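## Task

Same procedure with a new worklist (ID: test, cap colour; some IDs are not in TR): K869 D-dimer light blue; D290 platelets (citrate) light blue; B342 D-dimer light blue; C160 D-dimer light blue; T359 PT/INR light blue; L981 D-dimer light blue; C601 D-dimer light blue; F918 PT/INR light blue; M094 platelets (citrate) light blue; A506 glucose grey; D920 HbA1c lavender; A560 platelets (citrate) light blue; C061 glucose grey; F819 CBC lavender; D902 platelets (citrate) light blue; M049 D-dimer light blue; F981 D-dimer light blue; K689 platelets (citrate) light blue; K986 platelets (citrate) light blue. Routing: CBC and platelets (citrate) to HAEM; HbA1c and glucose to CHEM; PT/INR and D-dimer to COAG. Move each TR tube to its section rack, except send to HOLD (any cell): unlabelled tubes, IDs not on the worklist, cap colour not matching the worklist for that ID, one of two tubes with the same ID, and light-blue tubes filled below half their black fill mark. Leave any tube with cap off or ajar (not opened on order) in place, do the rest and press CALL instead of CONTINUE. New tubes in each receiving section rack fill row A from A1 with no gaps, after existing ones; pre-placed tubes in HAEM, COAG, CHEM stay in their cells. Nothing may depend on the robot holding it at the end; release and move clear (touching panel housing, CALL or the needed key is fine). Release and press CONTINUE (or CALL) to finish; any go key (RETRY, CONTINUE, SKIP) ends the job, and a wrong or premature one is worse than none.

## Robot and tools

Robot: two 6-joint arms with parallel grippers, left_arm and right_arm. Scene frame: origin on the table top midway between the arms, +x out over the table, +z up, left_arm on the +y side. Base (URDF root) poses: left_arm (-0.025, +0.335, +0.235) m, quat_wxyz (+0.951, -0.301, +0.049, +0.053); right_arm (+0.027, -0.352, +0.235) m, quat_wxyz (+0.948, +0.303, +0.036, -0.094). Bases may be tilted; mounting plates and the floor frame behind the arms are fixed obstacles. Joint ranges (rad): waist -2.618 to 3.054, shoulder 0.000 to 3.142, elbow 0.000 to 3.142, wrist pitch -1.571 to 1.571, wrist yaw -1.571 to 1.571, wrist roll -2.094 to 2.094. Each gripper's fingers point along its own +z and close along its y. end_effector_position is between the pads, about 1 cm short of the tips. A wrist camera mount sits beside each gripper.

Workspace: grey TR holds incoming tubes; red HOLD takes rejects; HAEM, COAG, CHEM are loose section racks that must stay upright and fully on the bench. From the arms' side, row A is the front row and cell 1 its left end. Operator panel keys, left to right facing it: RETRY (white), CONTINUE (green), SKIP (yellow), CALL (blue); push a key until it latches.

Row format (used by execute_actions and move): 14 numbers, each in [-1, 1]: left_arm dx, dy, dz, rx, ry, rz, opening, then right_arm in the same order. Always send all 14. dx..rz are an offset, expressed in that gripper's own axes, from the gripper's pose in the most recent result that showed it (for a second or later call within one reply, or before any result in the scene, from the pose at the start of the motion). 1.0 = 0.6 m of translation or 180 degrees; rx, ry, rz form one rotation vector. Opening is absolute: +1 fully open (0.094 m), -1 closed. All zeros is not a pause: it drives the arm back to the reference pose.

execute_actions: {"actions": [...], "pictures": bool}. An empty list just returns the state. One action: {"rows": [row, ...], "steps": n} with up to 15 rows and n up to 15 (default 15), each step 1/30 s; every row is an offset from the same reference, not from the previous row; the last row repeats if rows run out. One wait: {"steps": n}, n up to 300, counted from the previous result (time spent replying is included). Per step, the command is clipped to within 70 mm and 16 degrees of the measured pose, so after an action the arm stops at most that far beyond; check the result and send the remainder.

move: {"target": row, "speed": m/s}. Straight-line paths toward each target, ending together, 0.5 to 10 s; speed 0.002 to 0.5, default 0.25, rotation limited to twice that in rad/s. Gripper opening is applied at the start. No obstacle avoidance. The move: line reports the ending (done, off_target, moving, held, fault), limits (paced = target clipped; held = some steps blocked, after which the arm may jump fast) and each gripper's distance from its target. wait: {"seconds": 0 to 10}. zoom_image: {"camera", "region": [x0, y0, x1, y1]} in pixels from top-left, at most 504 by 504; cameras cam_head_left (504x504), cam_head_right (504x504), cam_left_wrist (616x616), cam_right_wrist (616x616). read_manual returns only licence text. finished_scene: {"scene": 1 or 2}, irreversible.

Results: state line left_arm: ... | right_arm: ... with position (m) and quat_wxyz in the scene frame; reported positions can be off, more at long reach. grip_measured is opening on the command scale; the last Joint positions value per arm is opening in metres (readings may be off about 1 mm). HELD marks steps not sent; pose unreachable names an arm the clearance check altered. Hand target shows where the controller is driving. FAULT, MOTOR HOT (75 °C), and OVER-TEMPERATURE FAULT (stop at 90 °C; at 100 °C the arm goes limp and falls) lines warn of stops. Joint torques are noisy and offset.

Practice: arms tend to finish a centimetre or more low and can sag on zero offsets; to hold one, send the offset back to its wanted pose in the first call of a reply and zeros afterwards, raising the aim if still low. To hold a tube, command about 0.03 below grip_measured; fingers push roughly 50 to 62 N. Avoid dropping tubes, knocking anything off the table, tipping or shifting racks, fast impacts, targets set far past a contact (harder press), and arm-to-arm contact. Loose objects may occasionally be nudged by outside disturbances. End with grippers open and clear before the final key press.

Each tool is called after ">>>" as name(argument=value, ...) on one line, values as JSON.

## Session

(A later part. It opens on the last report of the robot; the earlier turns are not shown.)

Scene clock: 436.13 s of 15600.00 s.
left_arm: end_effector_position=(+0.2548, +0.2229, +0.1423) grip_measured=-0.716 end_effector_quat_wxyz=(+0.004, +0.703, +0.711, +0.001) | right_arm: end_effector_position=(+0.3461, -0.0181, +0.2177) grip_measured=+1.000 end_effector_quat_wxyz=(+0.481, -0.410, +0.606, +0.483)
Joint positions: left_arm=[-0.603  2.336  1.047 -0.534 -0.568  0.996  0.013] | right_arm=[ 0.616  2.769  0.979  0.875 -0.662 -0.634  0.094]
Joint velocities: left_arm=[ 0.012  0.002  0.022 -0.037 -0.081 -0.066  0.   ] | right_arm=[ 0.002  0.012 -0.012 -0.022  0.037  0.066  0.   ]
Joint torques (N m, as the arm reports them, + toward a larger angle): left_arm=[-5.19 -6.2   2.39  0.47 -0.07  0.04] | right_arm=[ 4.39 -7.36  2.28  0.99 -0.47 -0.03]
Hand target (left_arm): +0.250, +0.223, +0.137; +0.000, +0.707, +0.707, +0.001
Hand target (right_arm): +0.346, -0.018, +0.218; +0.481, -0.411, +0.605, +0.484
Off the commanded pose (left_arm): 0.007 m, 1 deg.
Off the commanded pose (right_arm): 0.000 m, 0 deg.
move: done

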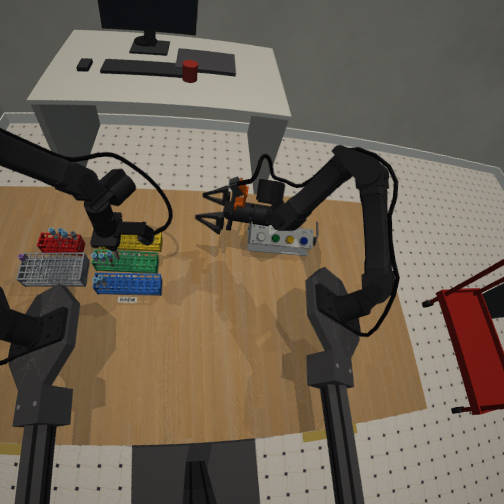

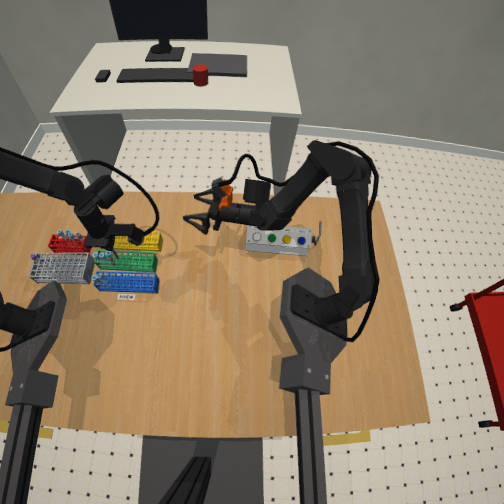

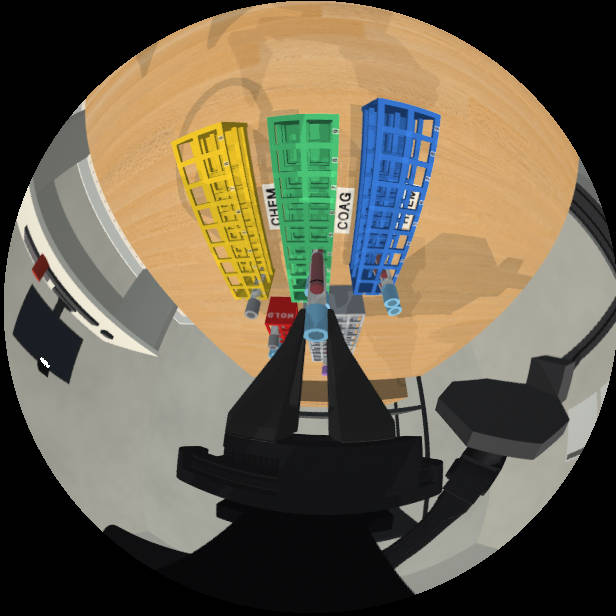

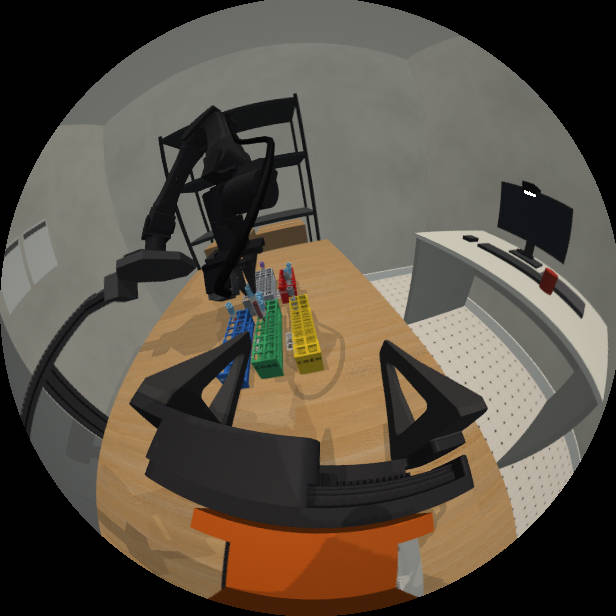

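>>> execute_actions(actions=[{"rows":[[0,-0.009,0.02,0.002,0.002,0.003,-0.75,0,0,0,0,0,0,1],[0,-0.009,0.028,0.002,0.002,0.003,-0.75,0,0,0,0,0,0,1],[0,-0.009,0.036,0.002,0.002,0.003,-0.75,0,0,0,0,0,0,1],[0,-0.009,0.046,0.002,0.002,0.003,-0.75,0,0,0,0,0,0,1]]}])

>>> zoom_image(camera="cam_left_wrist", region=[250,200,390,340])

Scene clock: 441.53 s of 15600.00 s.
left_arm: end_effector_position=(+0.2534, +0.2244, +0.1197) grip_measured=-0.716 end_effector_quat_wxyz=(+0.001, +0.703, +0.712, +0.002) | right_arm: end_effector_position=(+0.3464, -0.0182, +0.2174) grip_measured=+1.000 end_effector_quat_wxyz=(+0.481, -0.410, +0.607, +0.482)
Joint positions: left_arm=[-0.563  2.386  1.025 -0.445 -0.581  1.036  0.013] | right_arm=[ 0.616  2.769  0.979  0.875 -0.66  -0.634  0.094]
Joint velocities: left_arm=[ 0.012 -0.002 -0.017  0.007  0.037  0.022 -0.   ] | right_arm=[-0.002 -0.007  0.002  0.037 -0.007 -0.095  0.   ]
Joint torques (N m, as the arm reports them, + toward a larger angle): left_arm=[-5.33 -6.35  1.96  0.49 -0.04  0.02] | right_arm=[ 4.4  -7.33  2.4   0.95 -0.47 -0.02]
Hand target (left_arm): +0.249, +0.223, +0.115; -0.001, +0.706, +0.708, +0.001
Hand target (right_arm): +0.346, -0.018, +0.218; +0.481, -0.410, +0.606, +0.483
Off the commanded pose (left_arm): 0.007 m, 1 deg.
Off the commanded pose (right_arm): 0.000 m, 0 deg.
Steps of this call (steps 1 to 90: nothing new was sent; then 1.90 s passed at rest; steps 91 to 105: all 15 steps of this action). Readings (end_effector_position):
91: left_arm (+0.2554, +0.2226, +0.1421) | right_arm (+0.3462, -0.0181, +0.2177)
92: left_arm (+0.2557, +0.2225, +0.1410) | right_arm (+0.3462, -0.0182, +0.2176)
94: left_arm (+0.2558, +0.2225, +0.1356) | right_arm (+0.3463, -0.0182, +0.2175)
98: left_arm (+0.2515, +0.2257, +0.1221) | right_arm (+0.3464, -0.0182, +0.2175)
105: the state above

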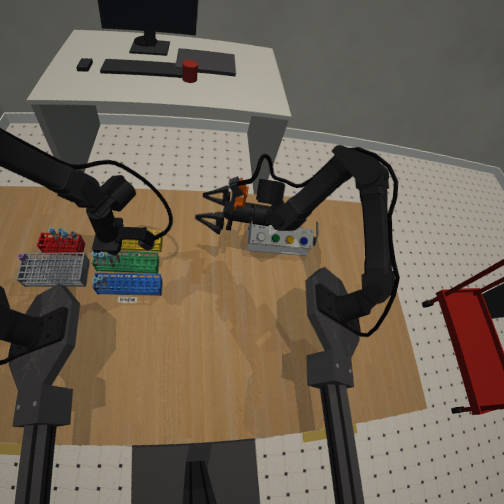

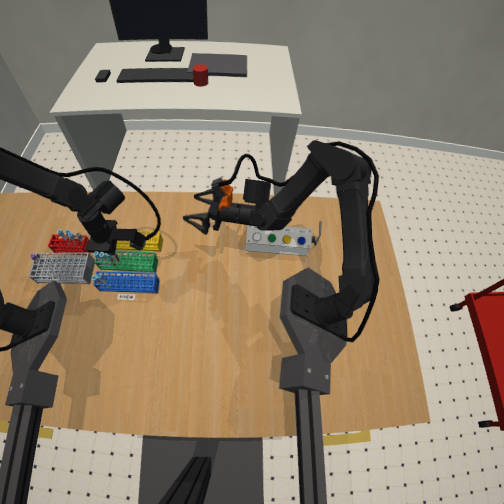

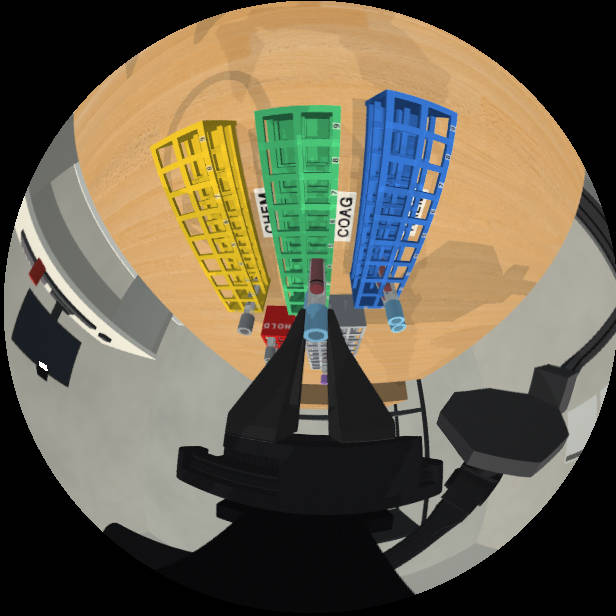

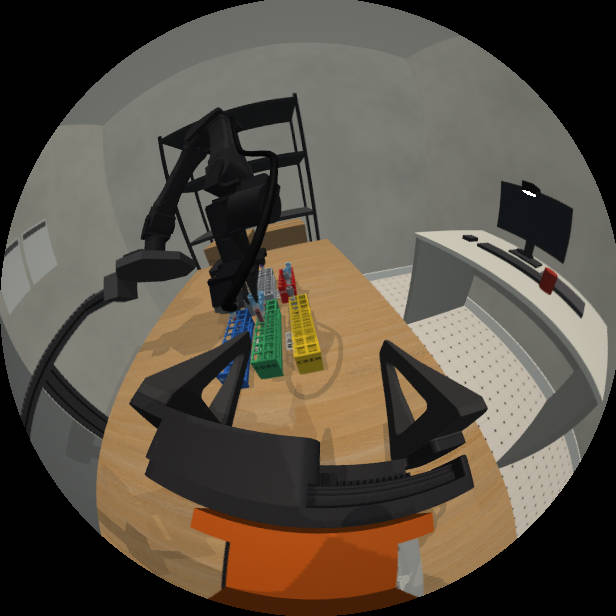

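Region (250, 200, 390, 340) of cam_left_wrist's 616x616 image, scaled by 3.600, with more detail than that image has.

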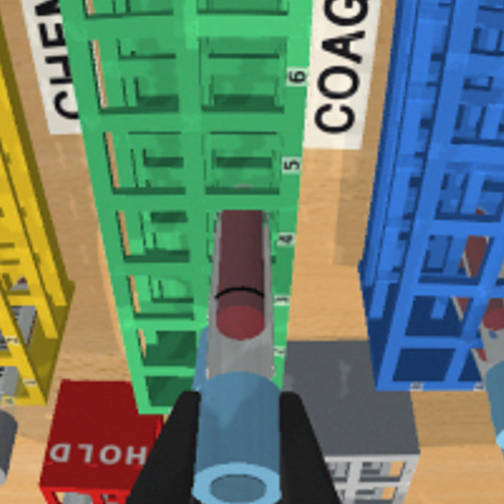

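>>> move(target=[0,-0.007,0.054,0.002,0,0.003,-0.75,0,0,0,0,0,0,1], speed=0.05)

>>> execute_actions(actions=[{"rows":[[0,0,0,0,0,0,-0.45,0,0,0,0,0,0,1]],"steps":8}], pictures=false)

>>> move(target=[-0.008,0.008,-0.1,0,-0.004,0,-0.45,0,0,0,0,0,0,1], speed=0.12)

>>> move(target=[0.475,-0.04,-0.01,0,0,-0.1,-0.4,0,0,0,0,0,0,1], speed=0.3)

>>> move(target=[-0.008,-0.003,0.055,0,-0.012,0,-0.4,0,0,0,0,0,0,1], speed=0.06)

Scene clock: 450.13 s of 15600.00 s.
left_arm: end_effector_position=(+0.2545, +0.2259, +0.0936) grip_measured=-0.716 end_effector_quat_wxyz=(+0.001, +0.703, +0.711, +0.003) | right_arm: end_effector_position=(+0.3467, -0.0183, +0.2171) grip_measured=+1.000 end_effector_quat_wxyz=(+0.481, -0.410, +0.608, +0.481)
Joint positions: left_arm=[-0.511  2.449  1.012 -0.336 -0.594  1.097  0.013] | right_arm=[ 0.616  2.769  0.979  0.875 -0.657 -0.634  0.094]
Joint velocities: left_arm=[-0.012  0.012  0.002  0.037 -0.007 -0.022 -0.001] | right_arm=[ 0.002  0.002 -0.002  0.037 -0.022 -0.051  0.   ]
Joint torques (N m, as the arm reports them, + toward a larger angle): left_arm=[-5.18 -6.25  1.6   0.56 -0.01  0.03] | right_arm=[ 4.43 -7.39  2.42  0.94 -0.48 -0.03]
Hand target (left_arm): +0.249, +0.225, +0.087; -0.002, +0.706, +0.708, -0.000
Hand target (right_arm): +0.346, -0.018, +0.217; +0.481, -0.410, +0.607, +0.482
Off the commanded pose (left_arm): 0.008 m, 1 deg.
Off the commanded pose (right_arm): 0.000 m, 0 deg.
After step 90, 4.60 s passed at rest.
move: done

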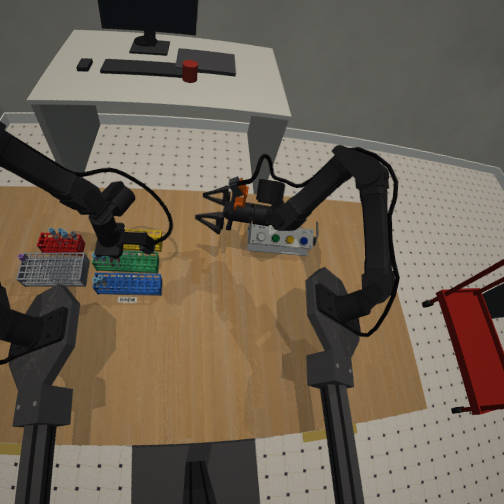

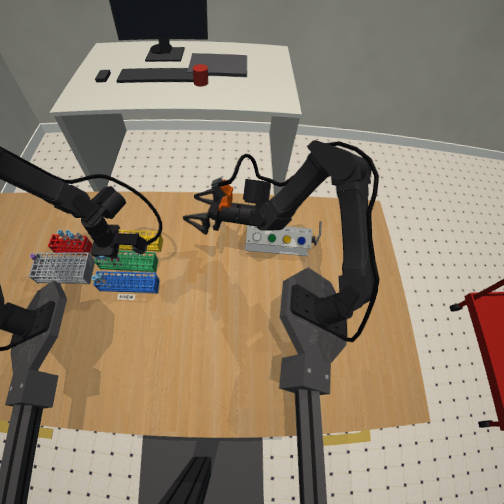

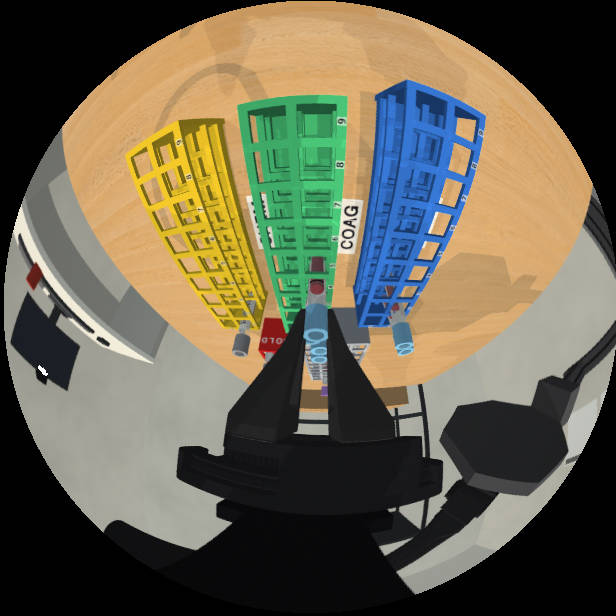

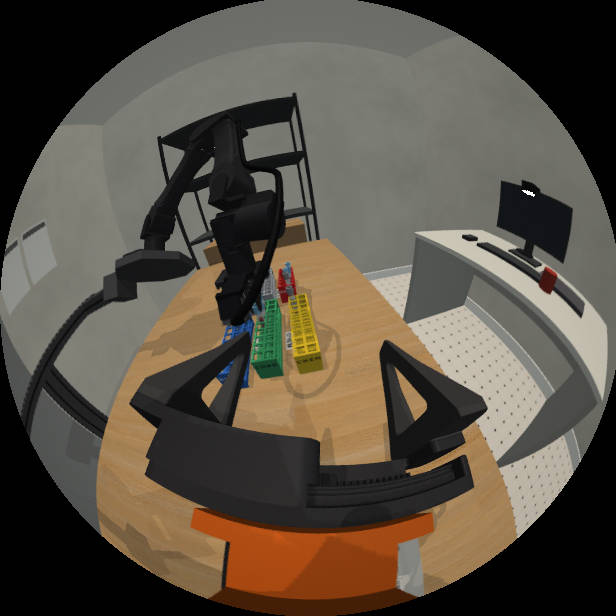

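Scene clock: 450.40 s of 15600.00 s.
left_arm: end_effector_position=(+0.2545, +0.2259, +0.0936) grip_measured=-0.452 end_effector_quat_wxyz=(+0.000, +0.703, +0.711, +0.003) | right_arm: end_effector_position=(+0.3469, -0.0184, +0.2168) grip_measured=+1.000 end_effector_quat_wxyz=(+0.481, -0.410, +0.608, +0.481)
Joint positions: left_arm=[-0.511  2.449  1.012 -0.336 -0.594  1.097  0.026] | right_arm=[ 0.616  2.769  0.979  0.875 -0.656 -0.634  0.094]
Joint velocities: left_arm=[ 0.007 -0.022 -0.017 -0.051 -0.007 -0.066 -0.001] | right_arm=[ 0.007 -0.017  0.002 -0.095  0.007  0.051  0.   ]
Joint torques (N m, as the arm reports them, + toward a larger angle): left_arm=[-5.4  -7.39  2.56  0.28 -0.03  0.02] | right_arm=[ 4.38 -7.3   2.31  0.95 -0.46 -0.03]
Hand target (left_arm): +0.254, +0.226, +0.094; +0.000, +0.703, +0.711, +0.003
Hand target (right_arm): +0.347, -0.018, +0.217; +0.481, -0.410, +0.608, +0.481
Off the commanded pose (left_arm): 0.000 m, 0 deg.
Off the commanded pose (right_arm): 0.000 m, 0 deg.
Steps of this call (steps 1 to 8: all 8 steps of this action). Readings (end_effector_position):
1: left_arm (+0.2545, +0.2259, +0.0936) | right_arm (+0.3468, -0.0183, +0.2170)
2: left_arm (+0.2545, +0.2259, +0.0936) | right_arm (+0.3468, -0.0183, +0.2170)
4: left_arm (+0.2545, +0.2259, +0.0936) | right_arm (+0.3469, -0.0183, +0.2169)
8: the state above

Scene clock: 451.77 s of 15600.00 s.
left_arm: end_effector_position=(+0.2553, +0.2270, +0.1439) grip_measured=-0.452 end_effector_quat_wxyz=(-0.006, +0.704, +0.711, +0.004) | right_arm: end_effector_position=(+0.3473, -0.0185, +0.2164) grip_measured=+1.000 end_effector_quat_wxyz=(+0.481, -0.410, +0.609, +0.479)
Joint positions: left_arm=[-0.6    2.339  1.065 -0.571 -0.579  0.987  0.026] | right_arm=[ 0.616  2.769  0.979  0.875 -0.652 -0.634  0.094]
Joint velocities: left_arm=[-0.012 -0.022 -0.002  0.037  0.022 -0.022 -0.001] | right_arm=[-0.002  0.007 -0.002 -0.022 -0.066 -0.037  0.   ]
Joint torques (N m, as the arm reports them, + toward a larger angle): left_arm=[-6.49 -8.4   4.75  0.07  0.15 -0.08] | right_arm=[ 4.41 -7.31  2.3   0.98 -0.46 -0.02]
Hand target (left_arm): +0.260, +0.221, +0.154; +0.006, +0.703, +0.711, -0.002
Hand target (right_arm): +0.347, -0.018, +0.217; +0.481, -0.410, +0.608, +0.480
Off the commanded pose (left_arm): 0.012 m, 1 deg.
Off the commanded pose (right_arm): 0.000 m, 0 deg.
move: off_target (left_arm)

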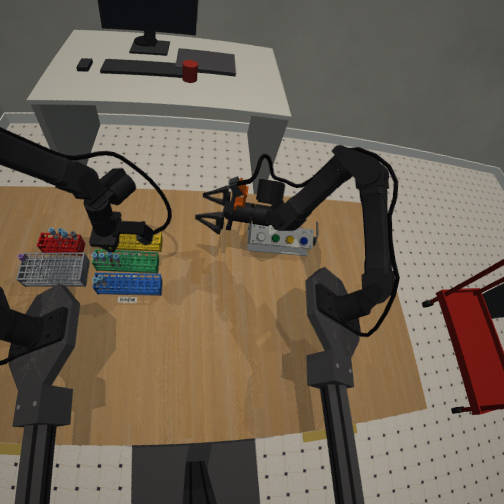

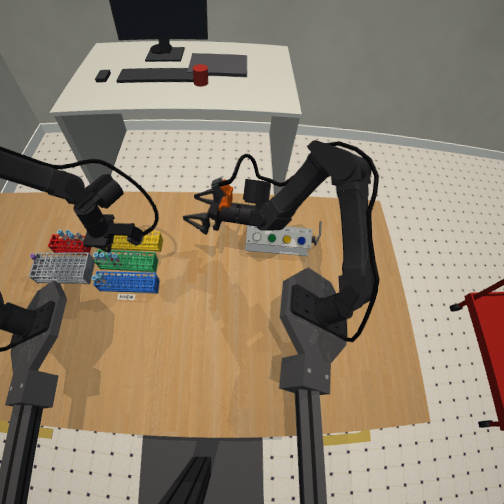

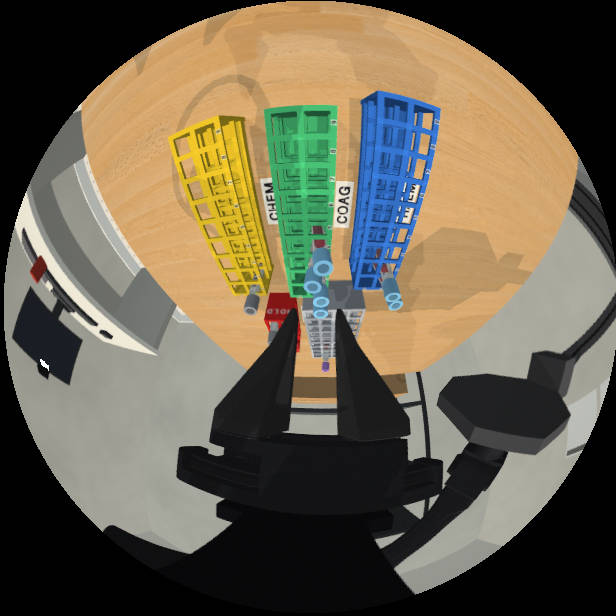

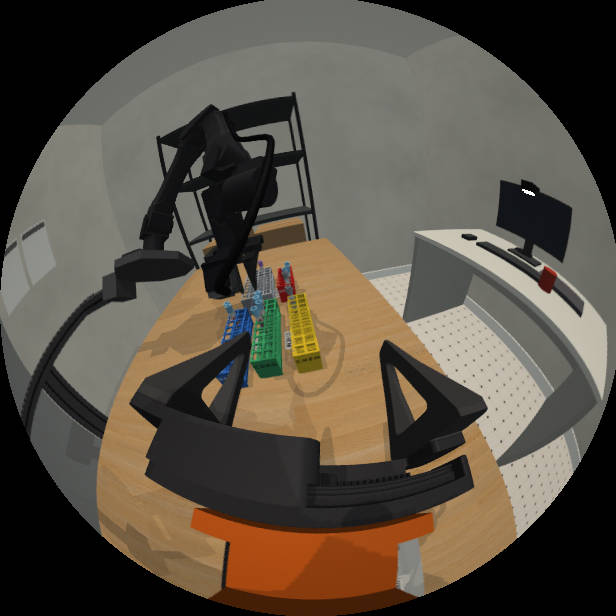

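Scene clock: 453.40 s of 15600.00 s.
left_arm: end_effector_position=(+0.2300, +0.5155, +0.1488) grip_measured=-0.402 end_effector_quat_wxyz=(-0.022, +0.582, +0.813, +0.010) | right_arm: end_effector_position=(+0.3476, -0.0185, +0.2161) grip_measured=+1.000 end_effector_quat_wxyz=(+0.481, -0.410, +0.610, +0.479)
Joint positions: left_arm=[ 0.206  1.588  0.832 -0.538 -0.607  1.636  0.028] | right_arm=[ 0.616  2.769  0.979  0.875 -0.65  -0.634  0.094]
Joint velocities: left_arm=[-0.012  0.007 -0.017 -0.007  0.051  0.066 -0.001] | right_arm=[-0.012 -0.012 -0.007  0.022 -0.037 -0.022  0.   ]
Joint torques (N m, as the arm reports them, + toward a larger angle): left_arm=[-3.4  -7.    4.43  0.02  0.12  0.05] | right_arm=[ 4.51 -7.34  2.35  0.96 -0.45 -0.02]
Hand target (left_arm): +0.234, +0.516, +0.154; -0.011, +0.583, +0.812, +0.007
Hand target (right_arm): +0.347, -0.018, +0.216; +0.481, -0.410, +0.609, +0.479
Off the commanded pose (left_arm): 0.007 m, 2 deg.
Off the commanded pose (right_arm): 0.000 m, 0 deg.
move: done

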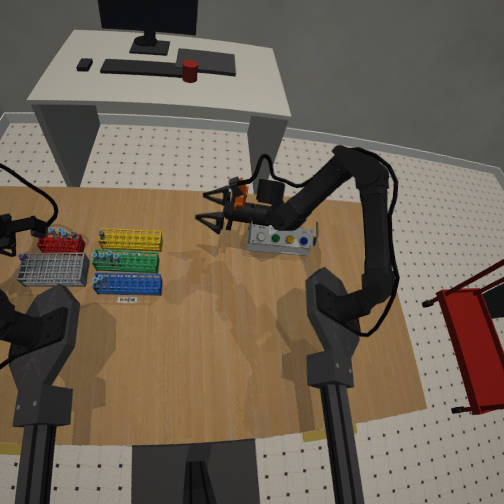

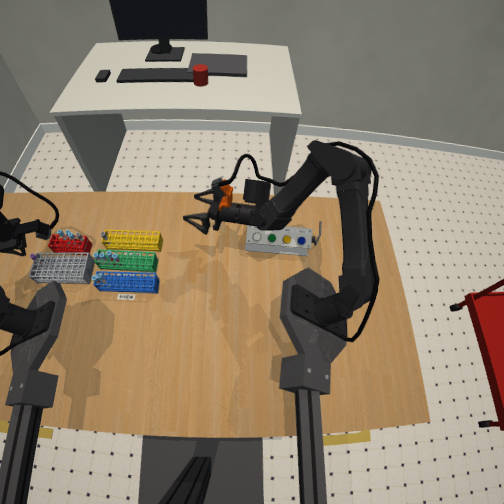

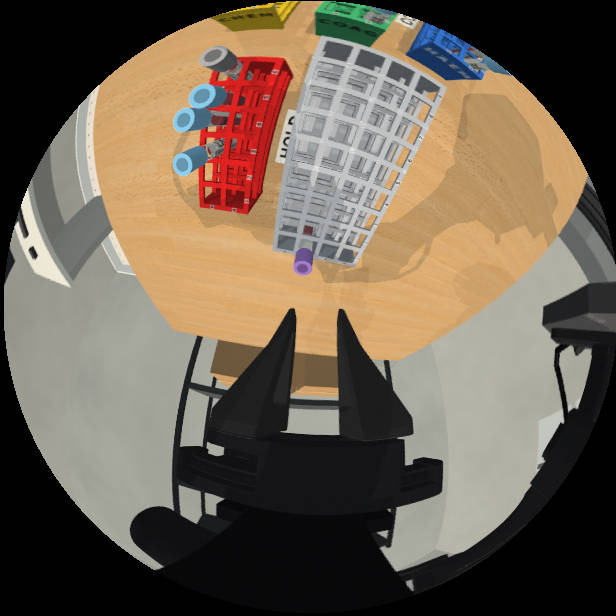

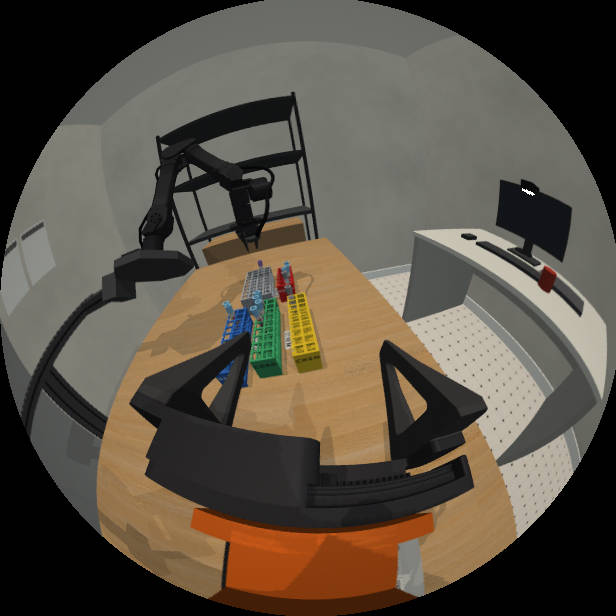

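Scene clock: 454.47 s of 15600.00 s.
left_arm: end_effector_position=(+0.2322, +0.5202, +0.1221) grip_measured=-0.402 end_effector_quat_wxyz=(-0.012, +0.576, +0.817, +0.012) | right_arm: end_effector_position=(+0.3479, -0.0186, +0.2158) grip_measured=+1.000 end_effector_quat_wxyz=(+0.480, -0.410, +0.611, +0.478)
Joint positions: left_arm=[ 0.277  1.645  0.801 -0.388 -0.57   1.712  0.028] | right_arm=[ 0.616  2.769  0.979  0.875 -0.647 -0.634  0.094]
Joint velocities: left_arm=[ 0.002  0.007 -0.002  0.022  0.081 -0.066 -0.001] | right_arm=[-0.002 -0.002  0.002  0.022  0.022 -0.081  0.   ]
Joint torques (N m, as the arm reports them, + toward a larger angle): left_arm=[-2.9  -4.88  1.79  0.4   0.12  0.05] | right_arm=[ 4.4  -7.3   2.27  1.01 -0.46  0.01]
Hand target (left_arm): +0.228, +0.512, +0.116; -0.008, +0.582, +0.813, -0.001
Hand target (right_arm): +0.348, -0.019, +0.216; +0.481, -0.410, +0.610, +0.478
Off the commanded pose (left_arm): 0.011 m, 2 deg.
Off the commanded pose (right_arm): 0.000 m, 0 deg.
move: off_target (left_arm)

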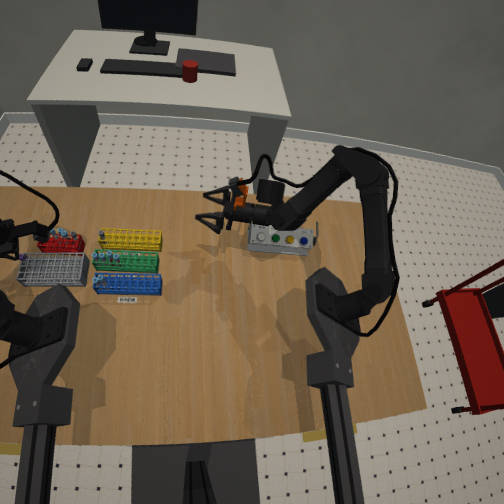

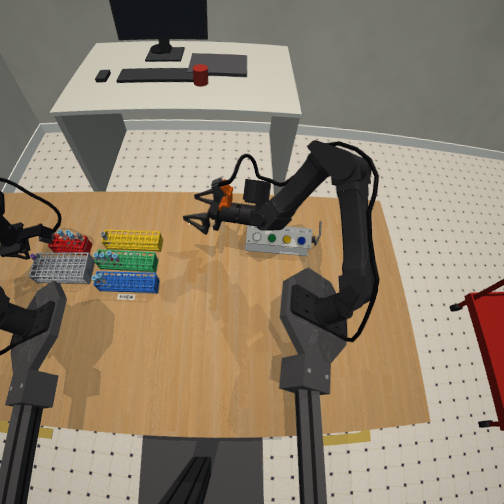

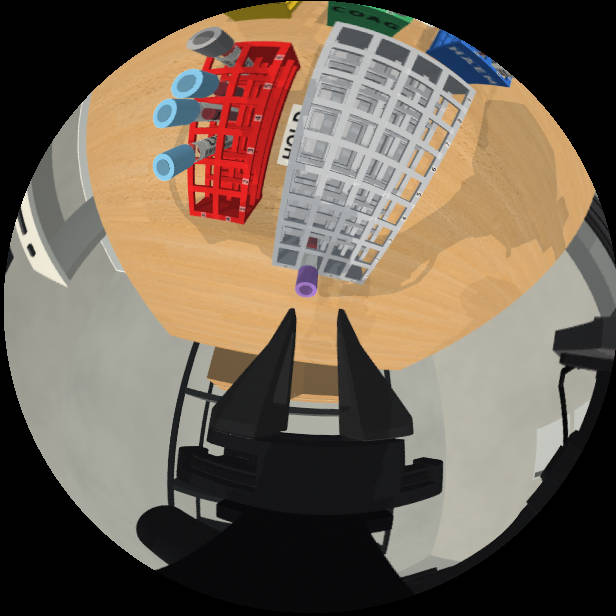

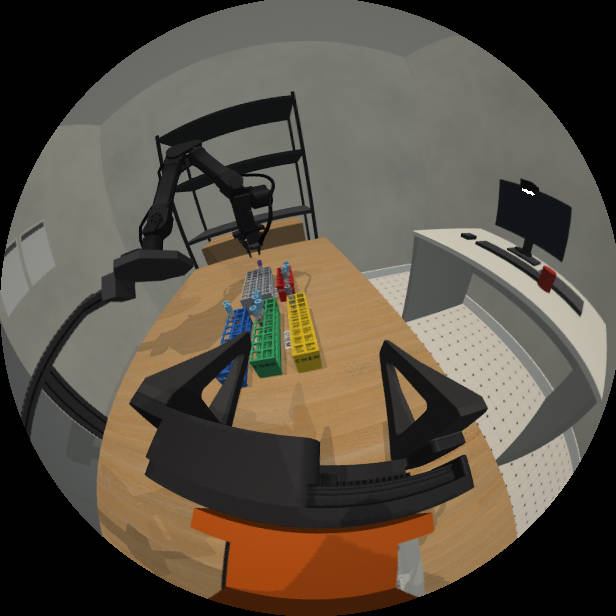

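>>> move(target=[-0.011,-0.002,0.07,0.002,-0.011,0.003,-0.25,0,0,0,0,0,0,1], speed=0.06)

>>> execute_actions(actions=[{"rows":[[0,0,0,0,0,0,-0.75,0,0,0,0,0,0,1]],"steps":12}], pictures=false)

>>> move(target=[0,0.008,-0.21,0,-0.007,0,-0.75,0,0,0,0,0,0,1], speed=0.12)

>>> move(target=[-0.525,-0.125,-0.035,0,0,-0.6,-0.75,0,0,0,0,0,0,1], speed=0.38)

>>> zoom_image(camera="cam_right_wrist", region=[205,230,295,320])

Scene clock: 462.23 s of 15600.00 s.
left_arm: end_effector_position=(+0.2388, +0.5259, +0.0870) grip_measured=-0.252 end_effector_quat_wxyz=(-0.005, +0.573, +0.820, +0.016) | right_arm: end_effector_position=(+0.3481, -0.0187, +0.2155) grip_measured=+1.000 end_effector_quat_wxyz=(+0.480, -0.410, +0.612, +0.477)
Joint positions: left_arm=[ 0.351  1.757  0.801 -0.219 -0.533  1.793  0.035] | right_arm=[ 0.616  2.769  0.979  0.875 -0.645 -0.634  0.094]
Joint velocities: left_arm=[-0.012 -0.017  0.022 -0.051 -0.022  0.007 -0.   ] | right_arm=[-0.017 -0.007  0.002 -0.051 -0.022  0.007  0.   ]
Joint torques (N m, as the arm reports them, + toward a larger angle): left_arm=[-3.29 -5.48  0.98  0.4   0.16  0.08] | right_arm=[ 4.39 -7.29  2.33  0.97 -0.48 -0.03]
Hand target (left_arm): +0.232, +0.515, +0.080; -0.001, +0.580, +0.815, -0.000
Hand target (right_arm): +0.348, -0.019, +0.216; +0.480, -0.410, +0.611, +0.478
Off the commanded pose (left_arm): 0.014 m, 2 deg.
Off the commanded pose (right_arm): 0.000 m, 0 deg.
After step 90, 3.60 s passed at rest.
move: off_target (left_arm)

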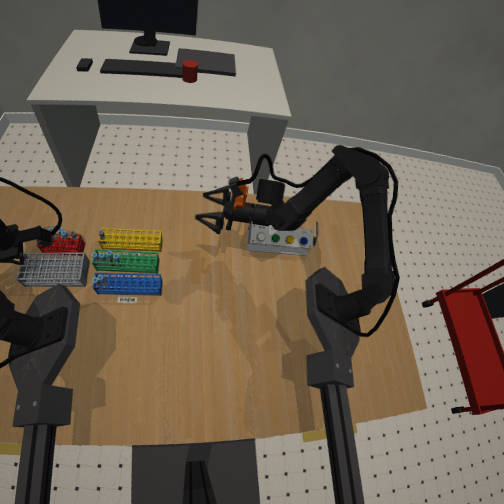

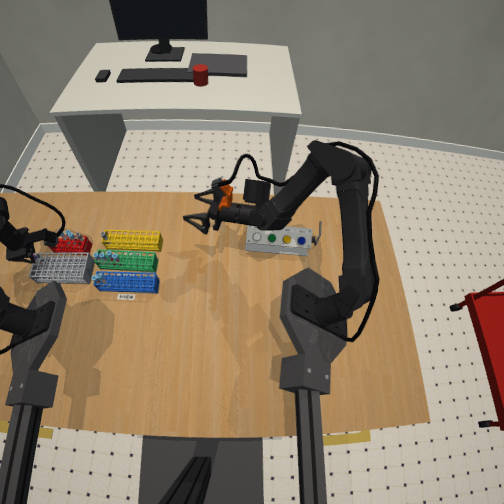

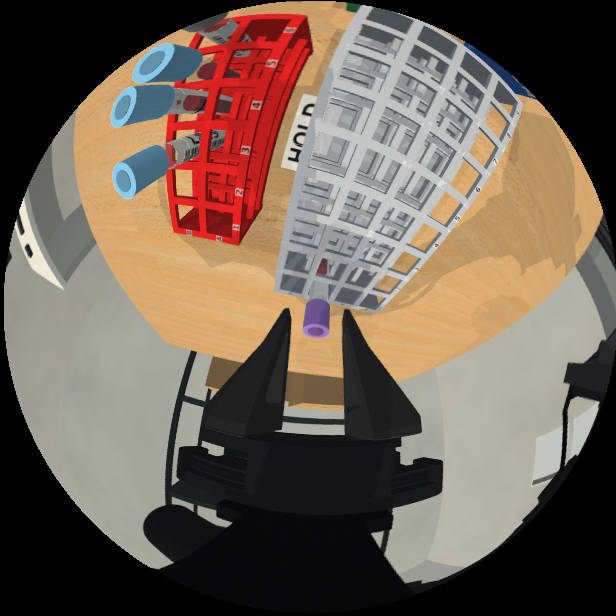

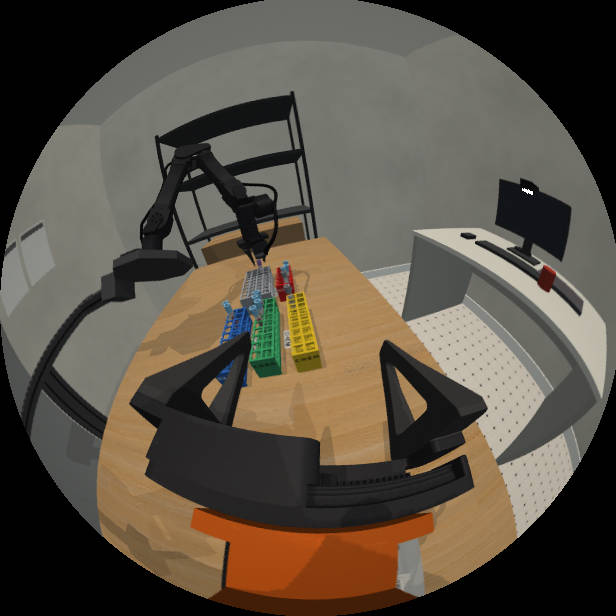

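Scene clock: 462.63 s of 15600.00 s.
left_arm: end_effector_position=(+0.2388, +0.5259, +0.0870) grip_measured=-0.718 end_effector_quat_wxyz=(-0.005, +0.573, +0.820, +0.016) | right_arm: end_effector_position=(+0.3484, -0.0188, +0.2152) grip_measured=+1.000 end_effector_quat_wxyz=(+0.480, -0.409, +0.612, +0.476)
Joint positions: left_arm=[ 0.351  1.757  0.801 -0.219 -0.533  1.793  0.013] | right_arm=[ 0.616  2.769  0.979  0.875 -0.643 -0.634  0.094]
Joint velocities: left_arm=[ 0.002 -0.002 -0.012  0.007  0.022  0.022 -0.001] | right_arm=[ 0.017  0.017 -0.002  0.007 -0.051  0.037  0.   ]
Joint torques (N m, as the arm reports them, + toward a larger angle): left_arm=[-3.63 -6.65  2.31  0.33  0.    0.  ] | right_arm=[ 4.43 -7.37  2.37  0.99 -0.45 -0.03]
Hand target (left_arm): +0.239, +0.526, +0.087; -0.005, +0.573, +0.820, +0.016
Hand target (right_arm): +0.348, -0.019, +0.215; +0.480, -0.410, +0.612, +0.477
Off the commanded pose (left_arm): 0.000 m, 0 deg.
Off the commanded pose (right_arm): 0.000 m, 0 deg.
Steps of this call (steps 1 to 12: all 12 steps of this action). Readings (end_effector_position):
1: left_arm (+0.2388, +0.5259, +0.0870) | right_arm (+0.3482, -0.0187, +0.2154)
2: left_arm (+0.2388, +0.5259, +0.0870) | right_arm (+0.3482, -0.0187, +0.2154)
4: left_arm (+0.2388, +0.5259, +0.0870) | right_arm (+0.3483, -0.0188, +0.2153)
8: left_arm (+0.2388, +0.5259, +0.0870) | right_arm (+0.3484, -0.0188, +0.2152)
12: the state above

Scene clock: 464.57 s of 15600.00 s.
left_arm: end_effector_position=(+0.2386, +0.5229, +0.2030) grip_measured=-0.718 end_effector_quat_wxyz=(-0.003, +0.572, +0.820, +0.002) | right_arm: end_effector_position=(+0.3487, -0.0189, +0.2148) grip_measured=+1.000 end_effector_quat_wxyz=(+0.480, -0.409, +0.613, +0.475)
Joint positions: left_arm=[ 0.13   1.494  0.97  -0.81  -0.586  1.529  0.013] | right_arm=[ 0.616  2.769  0.979  0.875 -0.64  -0.634  0.094]
Joint velocities: left_arm=[ 0.012  0.002  0.002 -0.022 -0.066 -0.022  0.   ] | right_arm=[-0.002  0.002 -0.002 -0.007 -0.007 -0.051  0.   ]
Joint torques (N m, as the arm reports them, + toward a larger angle): left_arm=[-4.84 -6.6   5.39  0.02 -0.04 -0.1 ] | right_arm=[ 4.42 -7.36  2.21  0.96 -0.47 -0.01]
Hand target (left_arm): +0.243, +0.524, +0.213; +0.005, +0.573, +0.820, +0.009
Hand target (right_arm): +0.348, -0.019, +0.215; +0.480, -0.409, +0.612, +0.476
Off the commanded pose (left_arm): 0.011 m, 1 deg.
Off the commanded pose (right_arm): 0.000 m, 0 deg.
move: off_target (left_arm)

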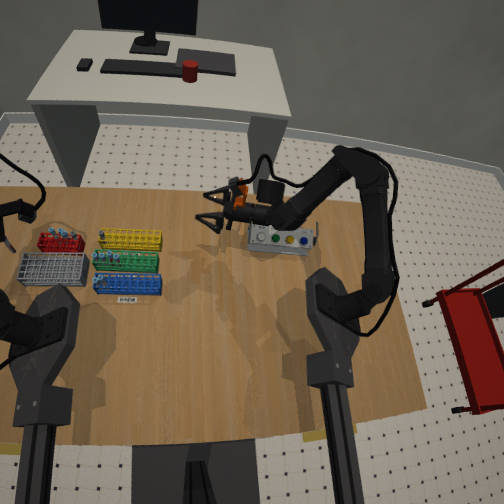

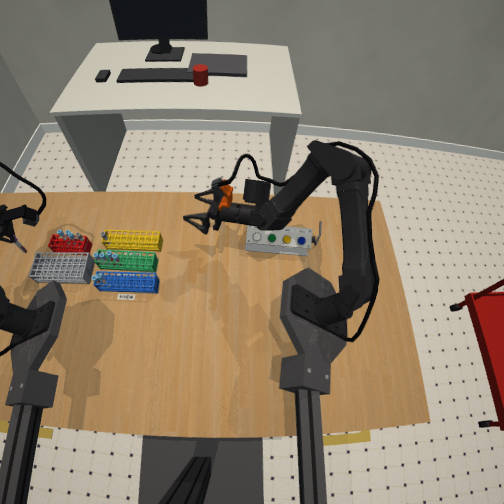

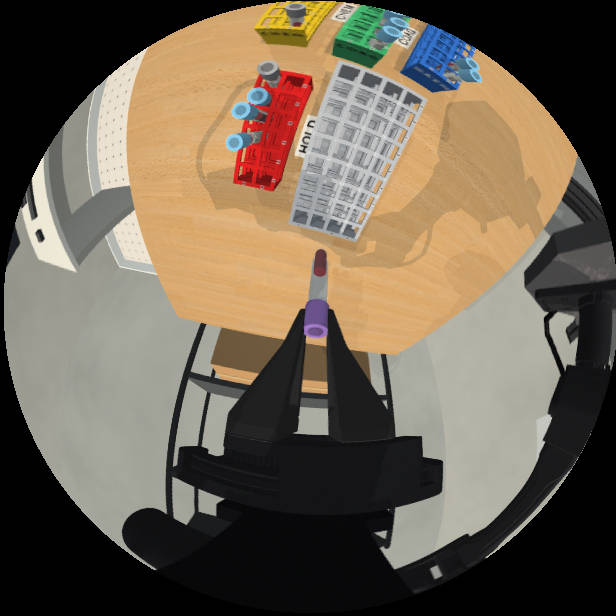

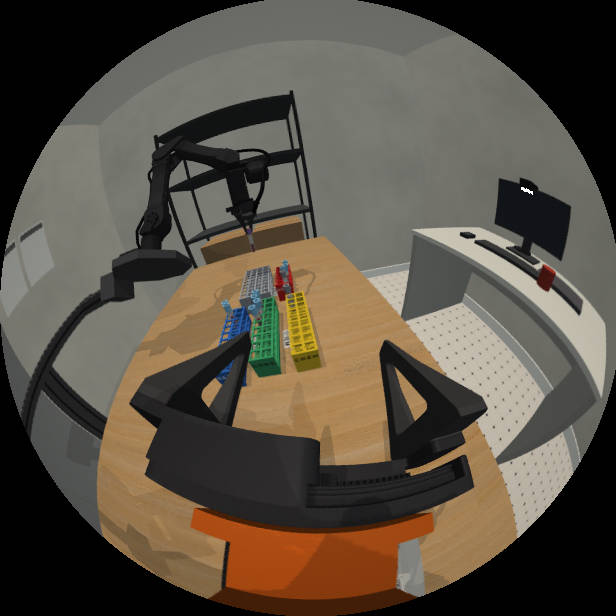

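Scene clock: 467.73 s of 15600.00 s.
left_arm: end_effector_position=(+0.2724, +0.2010, +0.2217) grip_measured=-0.718 end_effector_quat_wxyz=(+0.001, -0.333, +0.943, -0.007) | right_arm: end_effector_position=(+0.3490, -0.0190, +0.2145) grip_measured=+1.000 end_effector_quat_wxyz=(+0.480, -0.409, +0.614, +0.474)
Joint positions: left_arm=[-0.741  2.297  1.299 -0.902 -0.521 -1.396  0.013] | right_arm=[ 0.616  2.769  0.979  0.875 -0.638 -0.634  0.094]
Joint velocities: left_arm=[ 0.002 -0.002 -0.012  0.007 -0.095 -0.11   0.   ] | right_arm=[ 0.012  0.012 -0.017 -0.037 -0.051 -0.007  0.   ]
Joint torques (N m, as the arm reports them, + toward a larger angle): left_arm=[-6.76 -6.16  6.03  0.1  -0.03 -0.04] | right_arm=[ 4.37 -7.38  2.22  0.99 -0.46 -0.01]
Hand target (left_arm): +0.271, +0.196, +0.224; +0.001, -0.327, +0.945, -0.002
Hand target (right_arm): +0.349, -0.019, +0.215; +0.480, -0.409, +0.613, +0.475
Off the commanded pose (left_arm): 0.005 m, 1 deg.
Off the commanded pose (right_arm): 0.000 m, 0 deg.
move: done

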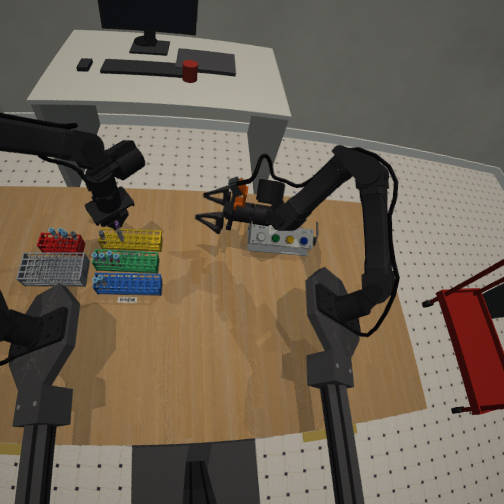

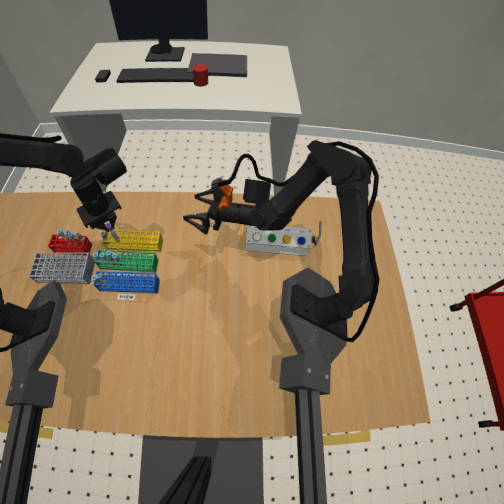

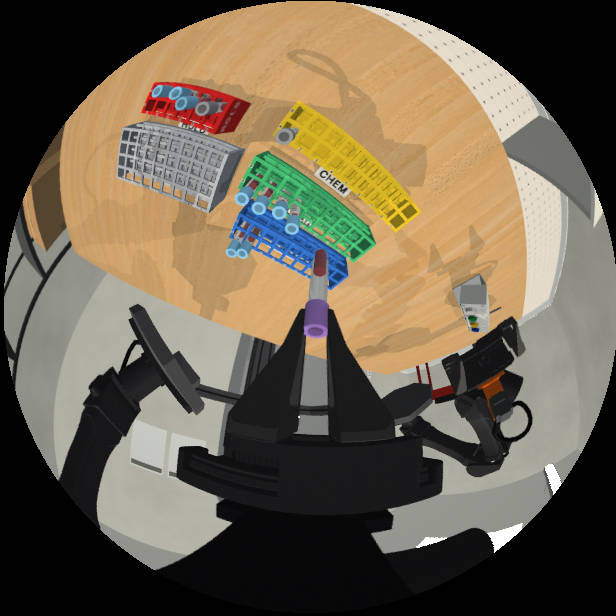

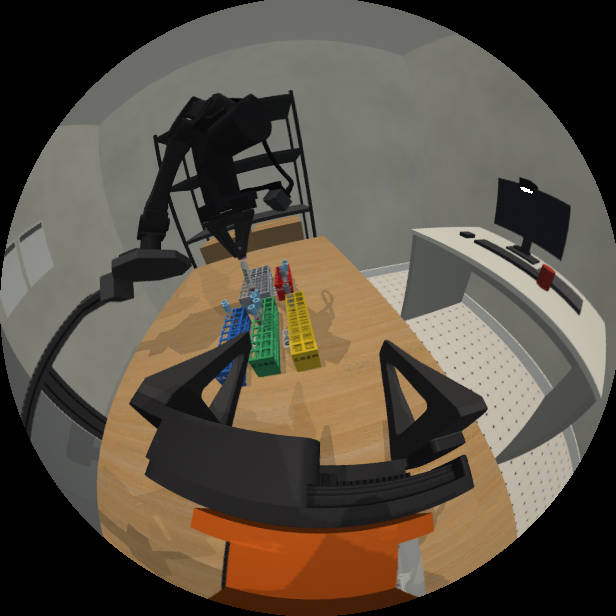

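Region (205, 230, 295, 320) of cam_right_wrist's 616x616 image, scaled by 5.600, with more detail than that image has.

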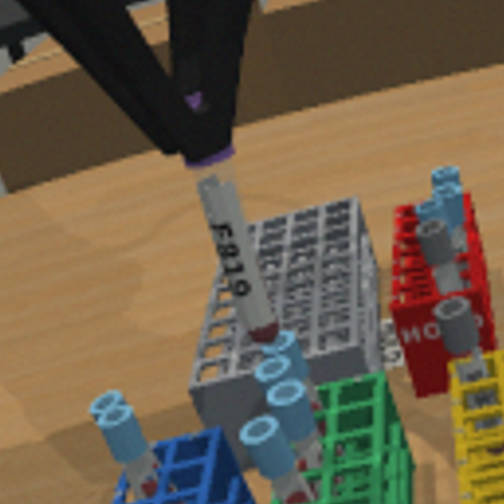

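>>> move(target=[0.089,0.136,0,0,0,0.716,-0.75,0.01,-0.048,-0.406,0.348,0.352,0.3,-1], speed=0.4)

Scene clock: 475.83 s of 15600.00 s.
left_arm: end_effector_position=(+0.1819, +0.2375, +0.2178) grip_measured=-0.718 end_effector_quat_wxyz=(-0.009, +0.705, +0.710, +0.004) | right_arm: end_effector_position=(+0.3161, -0.2640, +0.2208) grip_measured=-0.978 end_effector_quat_wxyz=(-0.006, +0.005, +1.000, +0.003)
Joint positions: left_arm=[-0.847  2.066  0.902 -0.826 -0.495  0.716  0.013] | right_arm=[ 0.719  2.217  1.197 -0.89   0.523  0.626  0.001]
Joint velocities: left_arm=[-0.002 -0.012  0.002 -0.007 -0.022  0.037  0.   ] | right_arm=[ 0.002  0.012  0.007  0.081 -0.066  0.007 -0.001]
Joint torques (N m, as the arm reports them, + toward a larger angle): left_arm=[-4.94 -6.93  3.04  0.47  0.14  0.04] | right_arm=[ 4.43 -5.31  6.16 -0.06  0.23  0.04]
Hand target (left_arm): +0.180, +0.232, +0.222; +0.007, +0.707, +0.707, -0.003
Hand target (right_arm): +0.324, -0.262, +0.226; +0.004, +0.008, +1.000, -0.001
Off the commanded pose (left_arm): 0.008 m, 2 deg.
Off the commanded pose (right_arm): 0.011 m, 1 deg.
After step 90, 1.57 s passed at rest.
move: off_target (right_arm)

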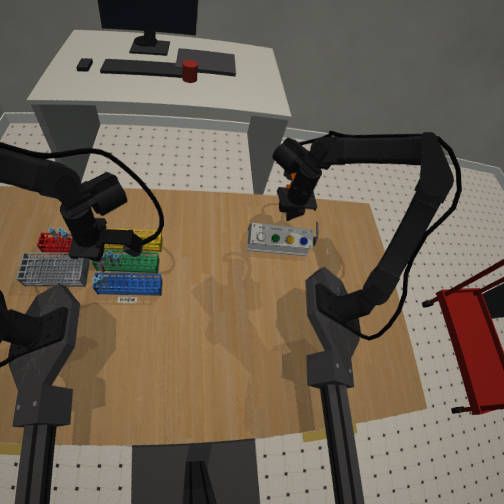

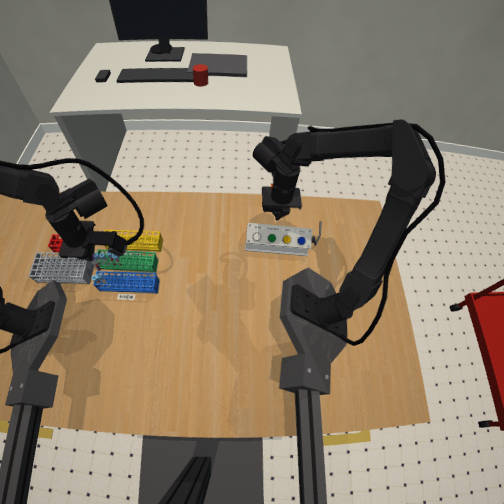

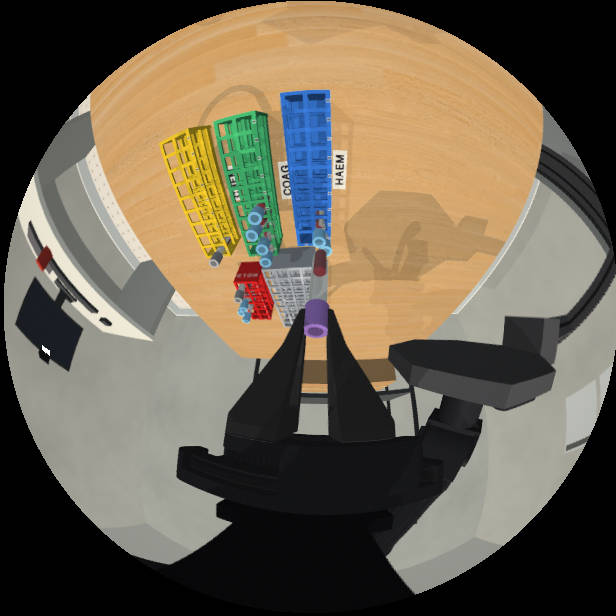

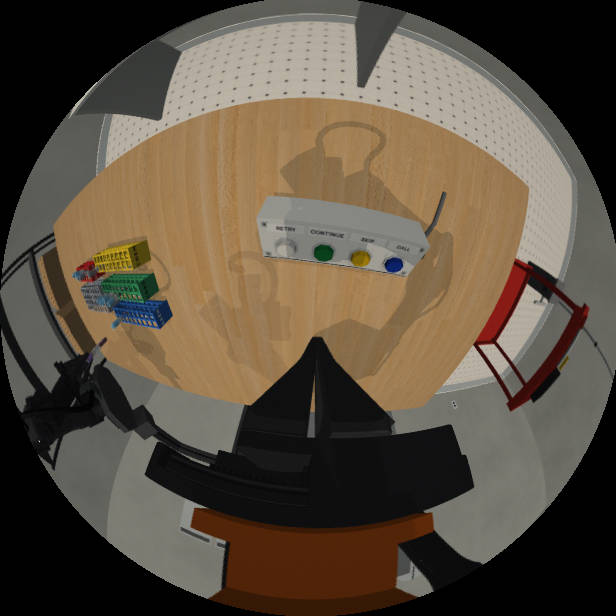

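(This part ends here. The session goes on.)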